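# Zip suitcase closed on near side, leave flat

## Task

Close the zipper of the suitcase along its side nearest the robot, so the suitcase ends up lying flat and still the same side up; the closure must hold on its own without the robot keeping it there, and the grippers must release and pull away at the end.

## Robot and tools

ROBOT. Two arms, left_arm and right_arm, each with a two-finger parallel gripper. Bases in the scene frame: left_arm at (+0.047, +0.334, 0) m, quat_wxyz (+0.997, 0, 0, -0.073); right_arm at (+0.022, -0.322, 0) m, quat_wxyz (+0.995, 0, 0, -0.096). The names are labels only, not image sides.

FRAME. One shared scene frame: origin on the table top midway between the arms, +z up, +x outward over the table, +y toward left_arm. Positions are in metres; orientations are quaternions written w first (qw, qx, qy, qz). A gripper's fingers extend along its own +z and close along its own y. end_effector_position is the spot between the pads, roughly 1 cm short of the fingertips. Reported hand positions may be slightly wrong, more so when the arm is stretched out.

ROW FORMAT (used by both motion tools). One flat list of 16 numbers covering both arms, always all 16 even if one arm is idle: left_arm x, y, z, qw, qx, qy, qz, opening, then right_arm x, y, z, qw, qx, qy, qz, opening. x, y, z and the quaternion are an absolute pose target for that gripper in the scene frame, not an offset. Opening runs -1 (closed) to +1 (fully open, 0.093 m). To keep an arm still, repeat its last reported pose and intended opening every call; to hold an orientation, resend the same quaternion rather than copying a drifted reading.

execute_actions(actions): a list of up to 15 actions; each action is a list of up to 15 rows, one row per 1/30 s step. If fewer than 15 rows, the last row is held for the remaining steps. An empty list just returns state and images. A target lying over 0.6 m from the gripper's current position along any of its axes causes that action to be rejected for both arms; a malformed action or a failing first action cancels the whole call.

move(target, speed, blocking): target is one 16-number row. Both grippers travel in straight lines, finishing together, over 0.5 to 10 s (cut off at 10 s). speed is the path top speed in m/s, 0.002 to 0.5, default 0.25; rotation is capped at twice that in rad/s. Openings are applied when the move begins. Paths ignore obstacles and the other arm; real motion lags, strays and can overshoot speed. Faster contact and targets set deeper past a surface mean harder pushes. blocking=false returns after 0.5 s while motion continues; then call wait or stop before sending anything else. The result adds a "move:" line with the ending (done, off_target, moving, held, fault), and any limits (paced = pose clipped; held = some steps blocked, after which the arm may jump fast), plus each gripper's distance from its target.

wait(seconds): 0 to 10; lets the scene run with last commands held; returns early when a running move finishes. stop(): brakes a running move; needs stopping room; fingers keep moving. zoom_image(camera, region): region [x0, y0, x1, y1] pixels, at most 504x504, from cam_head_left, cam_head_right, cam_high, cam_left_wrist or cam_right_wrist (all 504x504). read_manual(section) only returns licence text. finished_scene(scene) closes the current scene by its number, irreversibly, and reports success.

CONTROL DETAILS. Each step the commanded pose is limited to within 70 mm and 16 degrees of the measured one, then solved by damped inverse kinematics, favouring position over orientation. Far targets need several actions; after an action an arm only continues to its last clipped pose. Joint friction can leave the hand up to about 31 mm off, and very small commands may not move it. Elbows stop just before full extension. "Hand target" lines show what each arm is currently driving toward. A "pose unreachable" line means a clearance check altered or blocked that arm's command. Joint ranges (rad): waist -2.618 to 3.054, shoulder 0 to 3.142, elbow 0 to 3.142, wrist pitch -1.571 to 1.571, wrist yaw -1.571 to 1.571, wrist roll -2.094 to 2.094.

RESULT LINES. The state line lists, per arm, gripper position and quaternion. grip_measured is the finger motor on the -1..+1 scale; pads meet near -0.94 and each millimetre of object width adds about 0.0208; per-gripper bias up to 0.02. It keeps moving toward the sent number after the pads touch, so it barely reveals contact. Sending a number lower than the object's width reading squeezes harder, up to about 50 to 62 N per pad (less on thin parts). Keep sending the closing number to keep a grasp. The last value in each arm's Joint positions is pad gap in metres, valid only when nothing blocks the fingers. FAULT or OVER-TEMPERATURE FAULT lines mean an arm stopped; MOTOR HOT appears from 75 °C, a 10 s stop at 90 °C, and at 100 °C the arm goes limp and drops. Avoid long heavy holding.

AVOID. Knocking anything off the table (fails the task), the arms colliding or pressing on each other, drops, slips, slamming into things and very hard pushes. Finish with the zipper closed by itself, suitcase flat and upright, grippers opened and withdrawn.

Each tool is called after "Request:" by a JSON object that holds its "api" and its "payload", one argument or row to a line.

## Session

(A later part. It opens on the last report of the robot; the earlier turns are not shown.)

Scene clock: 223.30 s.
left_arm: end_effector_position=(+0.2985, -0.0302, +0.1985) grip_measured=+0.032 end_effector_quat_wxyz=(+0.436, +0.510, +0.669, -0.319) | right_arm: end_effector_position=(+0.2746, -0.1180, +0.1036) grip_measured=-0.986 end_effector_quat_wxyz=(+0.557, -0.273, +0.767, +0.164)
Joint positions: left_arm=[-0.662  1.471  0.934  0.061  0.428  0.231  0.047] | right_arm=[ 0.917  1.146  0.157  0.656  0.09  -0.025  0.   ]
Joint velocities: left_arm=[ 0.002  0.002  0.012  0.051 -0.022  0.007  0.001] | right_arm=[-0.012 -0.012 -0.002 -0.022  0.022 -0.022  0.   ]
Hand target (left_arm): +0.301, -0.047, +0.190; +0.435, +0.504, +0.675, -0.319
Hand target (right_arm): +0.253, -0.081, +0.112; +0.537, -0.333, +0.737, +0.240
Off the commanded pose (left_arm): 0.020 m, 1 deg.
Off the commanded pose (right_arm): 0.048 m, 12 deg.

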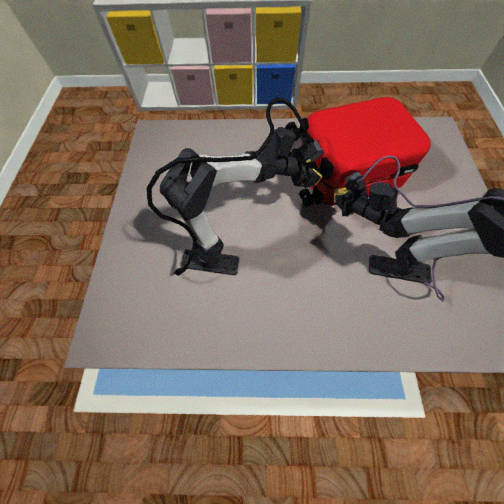

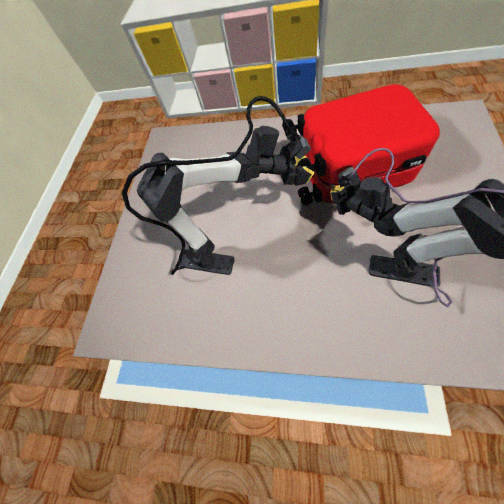

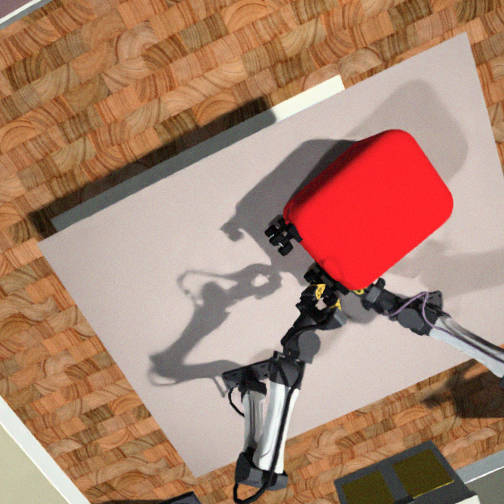

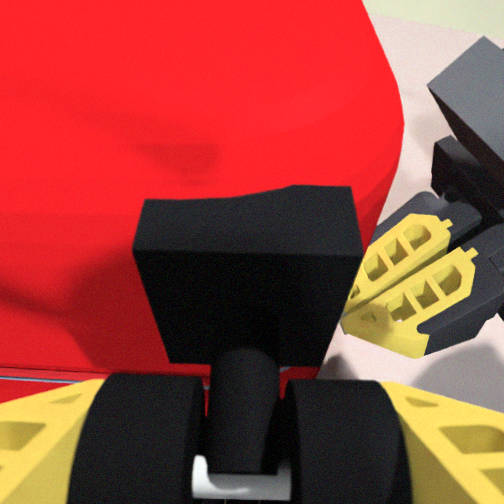

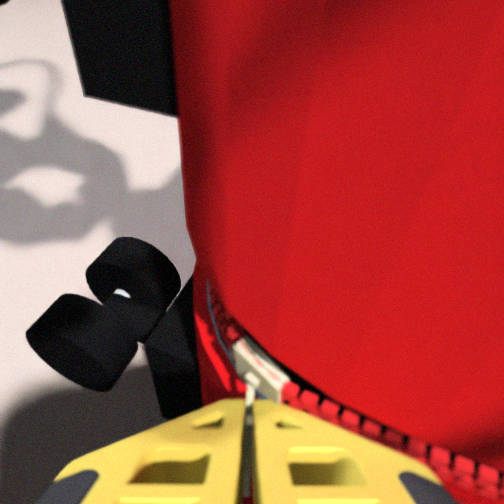

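Request:
{"api": "execute_actions", "payload": {
  "actions": [
    [[0.302,-0.045,0.191,0.435,0.504,0.674,-0.318,0,0.2585,-0.081,0.109,0.5393,-0.3226,0.7419,0.2344,-1],[0.3015,-0.043,0.192,0.435,0.505,0.673,-0.318,0,0.261,-0.087,0.108,0.5433,-0.3096,0.7474,0.225,-1],[0.301,-0.040,0.193,0.435,0.506,0.672,-0.318,0,0.264,-0.093,0.107,0.5452,-0.303,0.75,0.2203,-1],[0.3005,-0.038,0.194,0.435,0.507,0.672,-0.318,0,0.2665,-0.099,0.107,0.549,-0.2899,0.7553,0.205,-1],[0.300,-0.036,0.195,0.435,0.508,0.671,-0.318,0,0.269,-0.105,0.106,0.5525,-0.28,0.7602,0.19,-1],[0.2995,-0.033,0.196,0.436,0.509,0.67,-0.319,0,0.2715,-0.111,0.105,0.555,-0.276,0.764,0.178,-1],[0.2985,-0.030,0.197,0.436,0.51,0.669,-0.319,0,0.274,-0.117,0.105,0.557,-0.273,0.767,0.168,-1],[0.2985,-0.030,0.197,0.436,0.51,0.669,-0.319,0,0.274,-0.117,0.105,0.557,-0.273,0.767,0.168,-1],[0.2985,-0.030,0.197,0.436,0.51,0.669,-0.319,0.1,0.274,-0.117,0.105,0.557,-0.273,0.767,0.168,-1],[0.2985,-0.030,0.197,0.436,0.51,0.669,-0.319,0.2,0.274,-0.117,0.105,0.557,-0.273,0.767,0.168,-0.93],[0.2985,-0.030,0.197,0.436,0.51,0.669,-0.319,0.3,0.274,-0.117,0.105,0.557,-0.273,0.767,0.168,-0.86],[0.2985,-0.030,0.197,0.436,0.51,0.669,-0.319,0.4,0.274,-0.117,0.105,0.557,-0.273,0.767,0.168,-0.8],[0.2985,-0.030,0.197,0.436,0.51,0.669,-0.319,0.5,0.274,-0.117,0.105,0.557,-0.273,0.767,0.168,-0.75],[0.2985,-0.030,0.197,0.436,0.51,0.669,-0.319,0.6,0.274,-0.117,0.105,0.557,-0.273,0.767,0.168,-0.72],[0.2985,-0.030,0.197,0.436,0.51,0.669,-0.319,0.65,0.274,-0.117,0.105,0.557,-0.273,0.767,0.168,-0.72]]
  ]
}}

Request:
{"api": "move", "payload": {
  "target": [0.25,0.12,0.25,0.436,0.51,0.669,-0.319,0.65,0.20,-0.17,0.14,0.557,-0.273,0.767,0.168,-0.72],
  "speed": 0.2
}}

Scene clock: 226.70 s.
left_arm: end_effector_position=(+0.2991, -0.0302, +0.1995) grip_measured=+0.615 end_effector_quat_wxyz=(+0.438, +0.510, +0.668, -0.320) | right_arm: end_effector_position=(+0.2734, -0.1165, +0.1035) grip_measured=-0.727 end_effector_quat_wxyz=(+0.555, -0.271, +0.768, +0.171)
Joint positions: left_arm=[-0.66   1.471  0.934  0.066  0.431  0.232  0.075] | right_arm=[ 0.92   1.146  0.157  0.655  0.083 -0.011  0.01 ]
Joint velocities: left_arm=[-0.012  0.002 -0.002 -0.022 -0.007  0.066  0.068] | right_arm=[-0.002  0.007 -0.002 -0.007 -0.051 -0.095  0.011]
Hand target (left_arm): +0.299, -0.030, +0.197; +0.436, +0.510, +0.669, -0.319
Hand target (right_arm): +0.274, -0.117, +0.105; +0.557, -0.273, +0.766, +0.168
Off the commanded pose (left_arm): 0.003 m, 0 deg.
Off the commanded pose (right_arm): 0.002 m, 0 deg.

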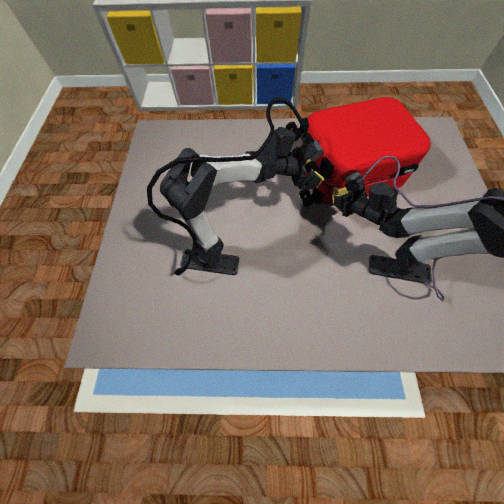

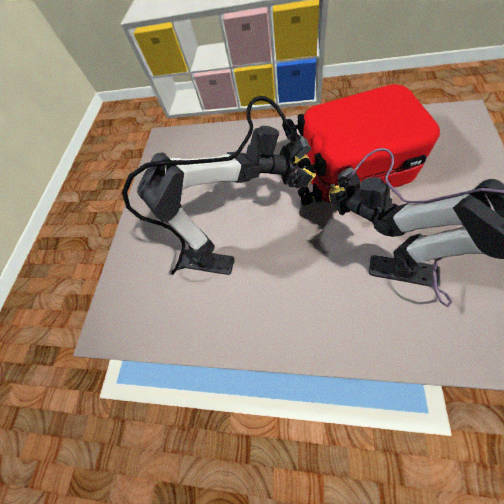

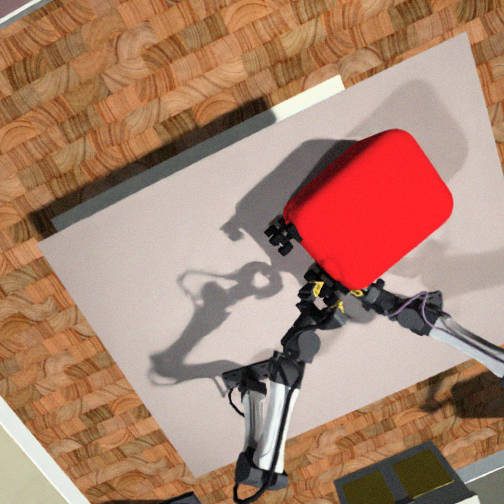

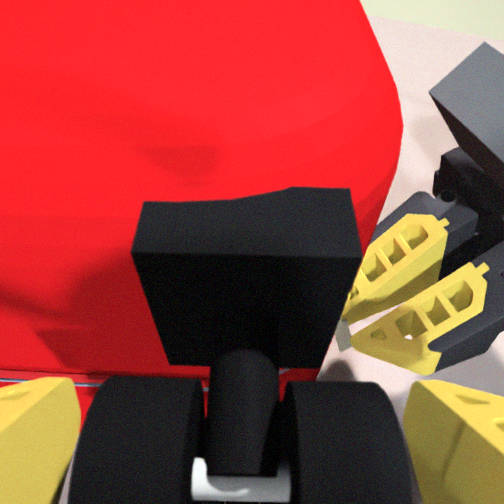

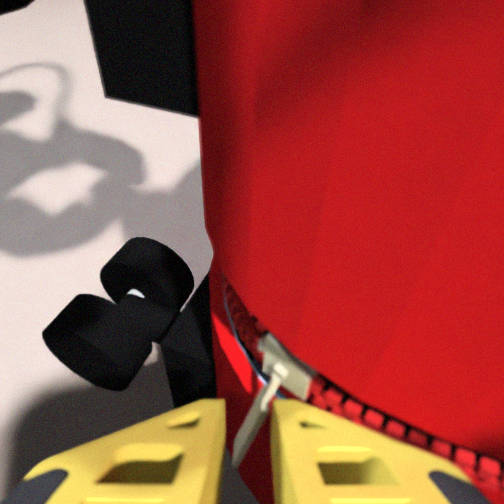

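Scene clock: 228.50 s.
left_arm: end_effector_position=(+0.2499, +0.1190, +0.2434) grip_measured=+0.648 end_effector_quat_wxyz=(+0.434, +0.510, +0.672, -0.317) | right_arm: end_effector_position=(+0.2014, -0.1686, +0.1192) grip_measured=-0.722 end_effector_quat_wxyz=(+0.539, -0.283, +0.778, +0.157)
Joint positions: left_arm=[-0.262  0.934  0.822 -0.515  0.768  0.485  0.076] | right_arm=[ 1.042  0.229  0.132 -0.29   0.202  0.015  0.011]
Joint velocities: left_arm=[-0.002 -0.017  0.012 -0.081  0.022 -0.037  0.001] | right_arm=[-0.007 -0.007 -0.007 -0.051 -0.066  0.022 -0.002]
Hand target (left_arm): +0.249, +0.121, +0.248; +0.437, +0.511, +0.669, -0.316
Hand target (right_arm): +0.201, -0.168, +0.138; +0.557, -0.273, +0.767, +0.168
Off the commanded pose (left_arm): 0.007 m, 0 deg.
Off the commanded pose (right_arm): 0.021 m, 3 deg.
move: off_target (right_arm)

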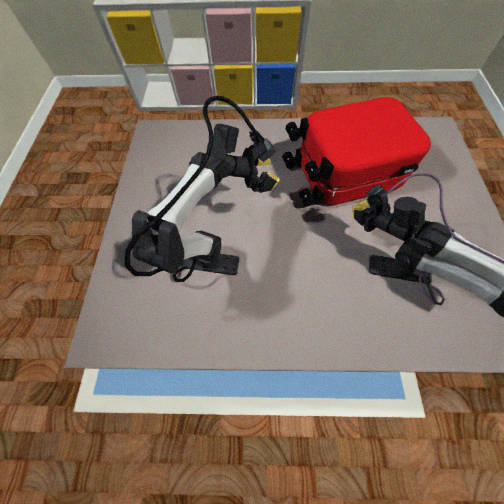

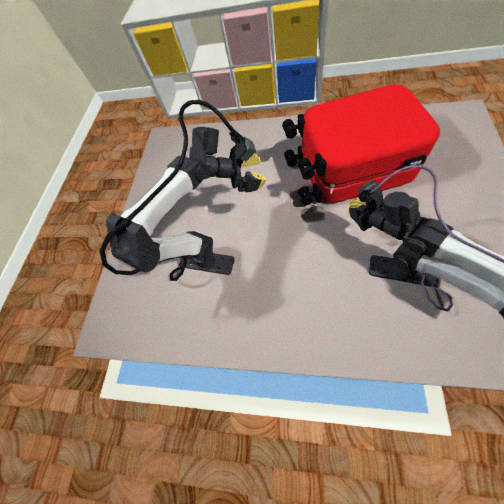

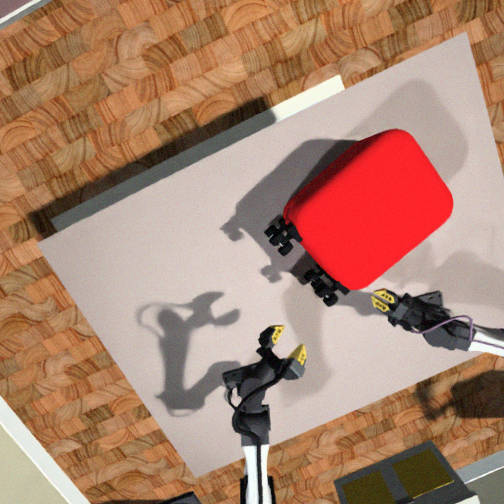

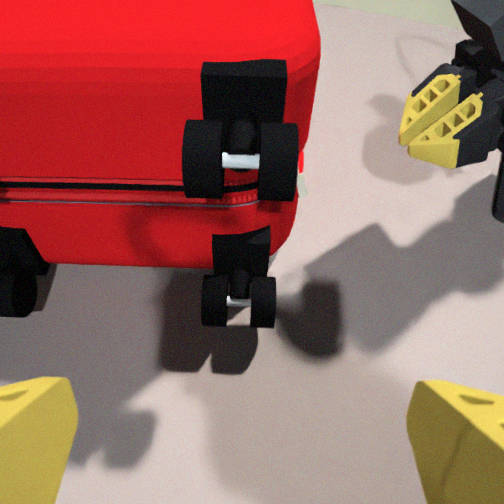

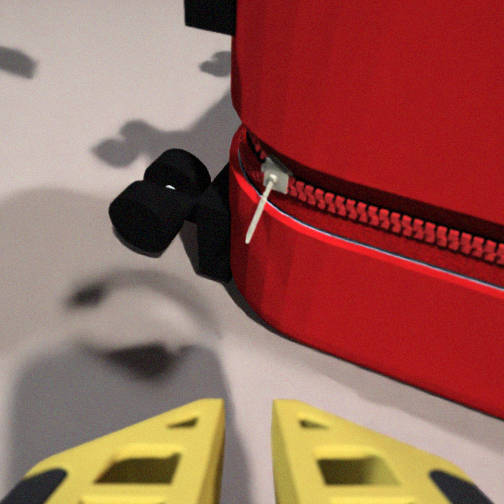

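Move a bit more clear, then finish.

Request:
{"api": "move", "payload": {
  "target": [0.24,0.22,0.28,0.45,0.33,0.8,-0.2,0.65,0.11,-0.09,0.16,0.4817,-0.464,0.6627,0.3373,-0.72],
  "speed": 0.3
}}

Scene clock: 230.70 s.
left_arm: end_effector_position=(+0.2417, +0.2154, +0.2734) grip_measured=+0.648 end_effector_quat_wxyz=(+0.445, +0.338, +0.803, -0.205) | right_arm: end_effector_position=(+0.1128, -0.0944, +0.1460) grip_measured=-0.722 end_effector_quat_wxyz=(+0.477, -0.459, +0.673, +0.330)
Joint positions: left_arm=[ 0.02   0.709  0.973 -0.938  0.587  0.383  0.076] | right_arm=[ 1.355  0.285  0.194 -0.243 -0.04  -0.007  0.011]
Joint velocities: left_arm=[-0.017 -0.007 -0.002  0.051 -0.037  0.007  0.   ] | right_arm=[-0.007  0.002  0.002  0.037 -0.081  0.007  0.   ]
Hand target (left_arm): +0.239, +0.219, +0.278; +0.451, +0.333, +0.804, -0.198
Hand target (right_arm): +0.111, -0.090, +0.160; +0.486, -0.462, +0.660, +0.339
Off the commanded pose (left_arm): 0.008 m, 1 deg.
Off the commanded pose (right_arm): 0.015 m, 2 deg.
move: off_target (right_arm)

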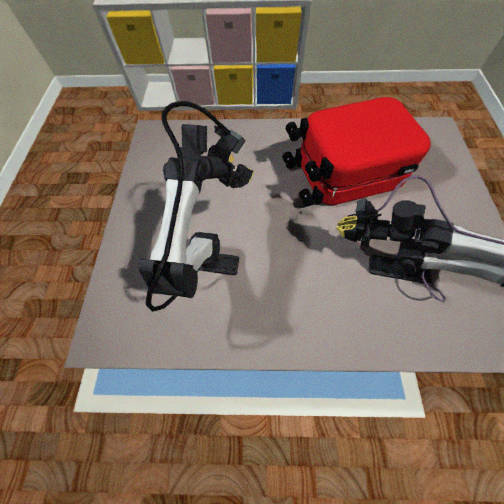

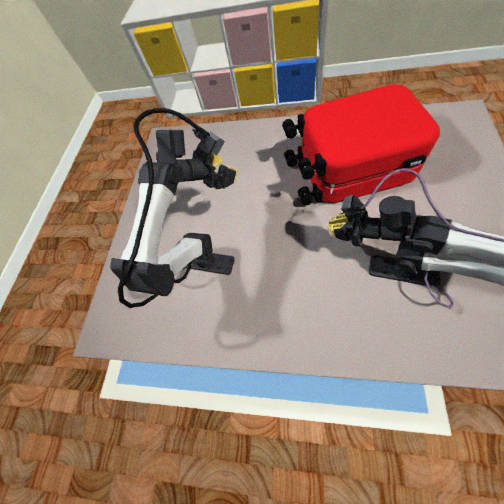

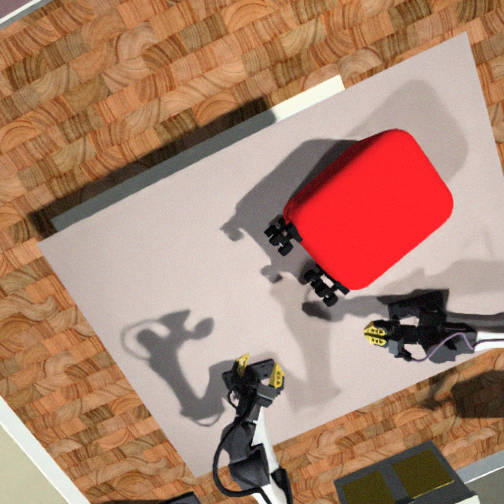

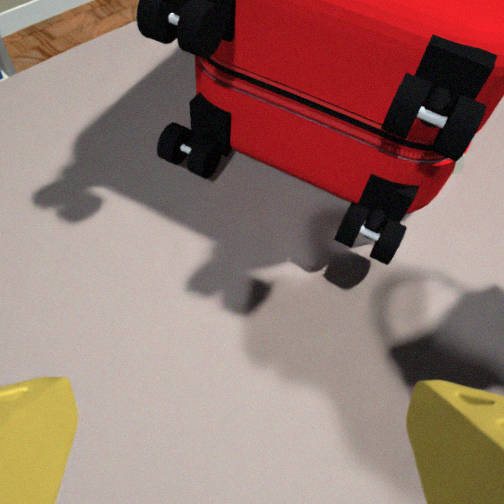

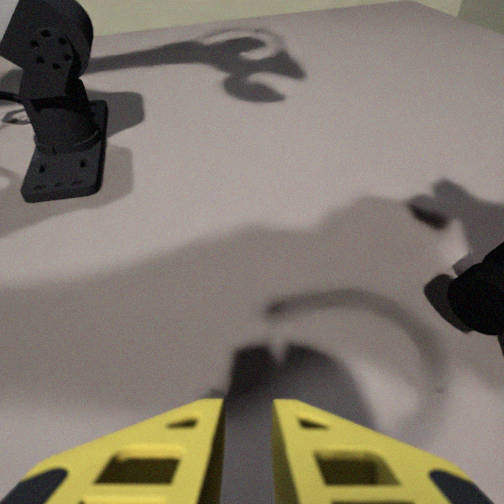

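Request:
{"api": "finished_scene", "payload": {
  "scene": 2
}}

The scene is finished: the task was done.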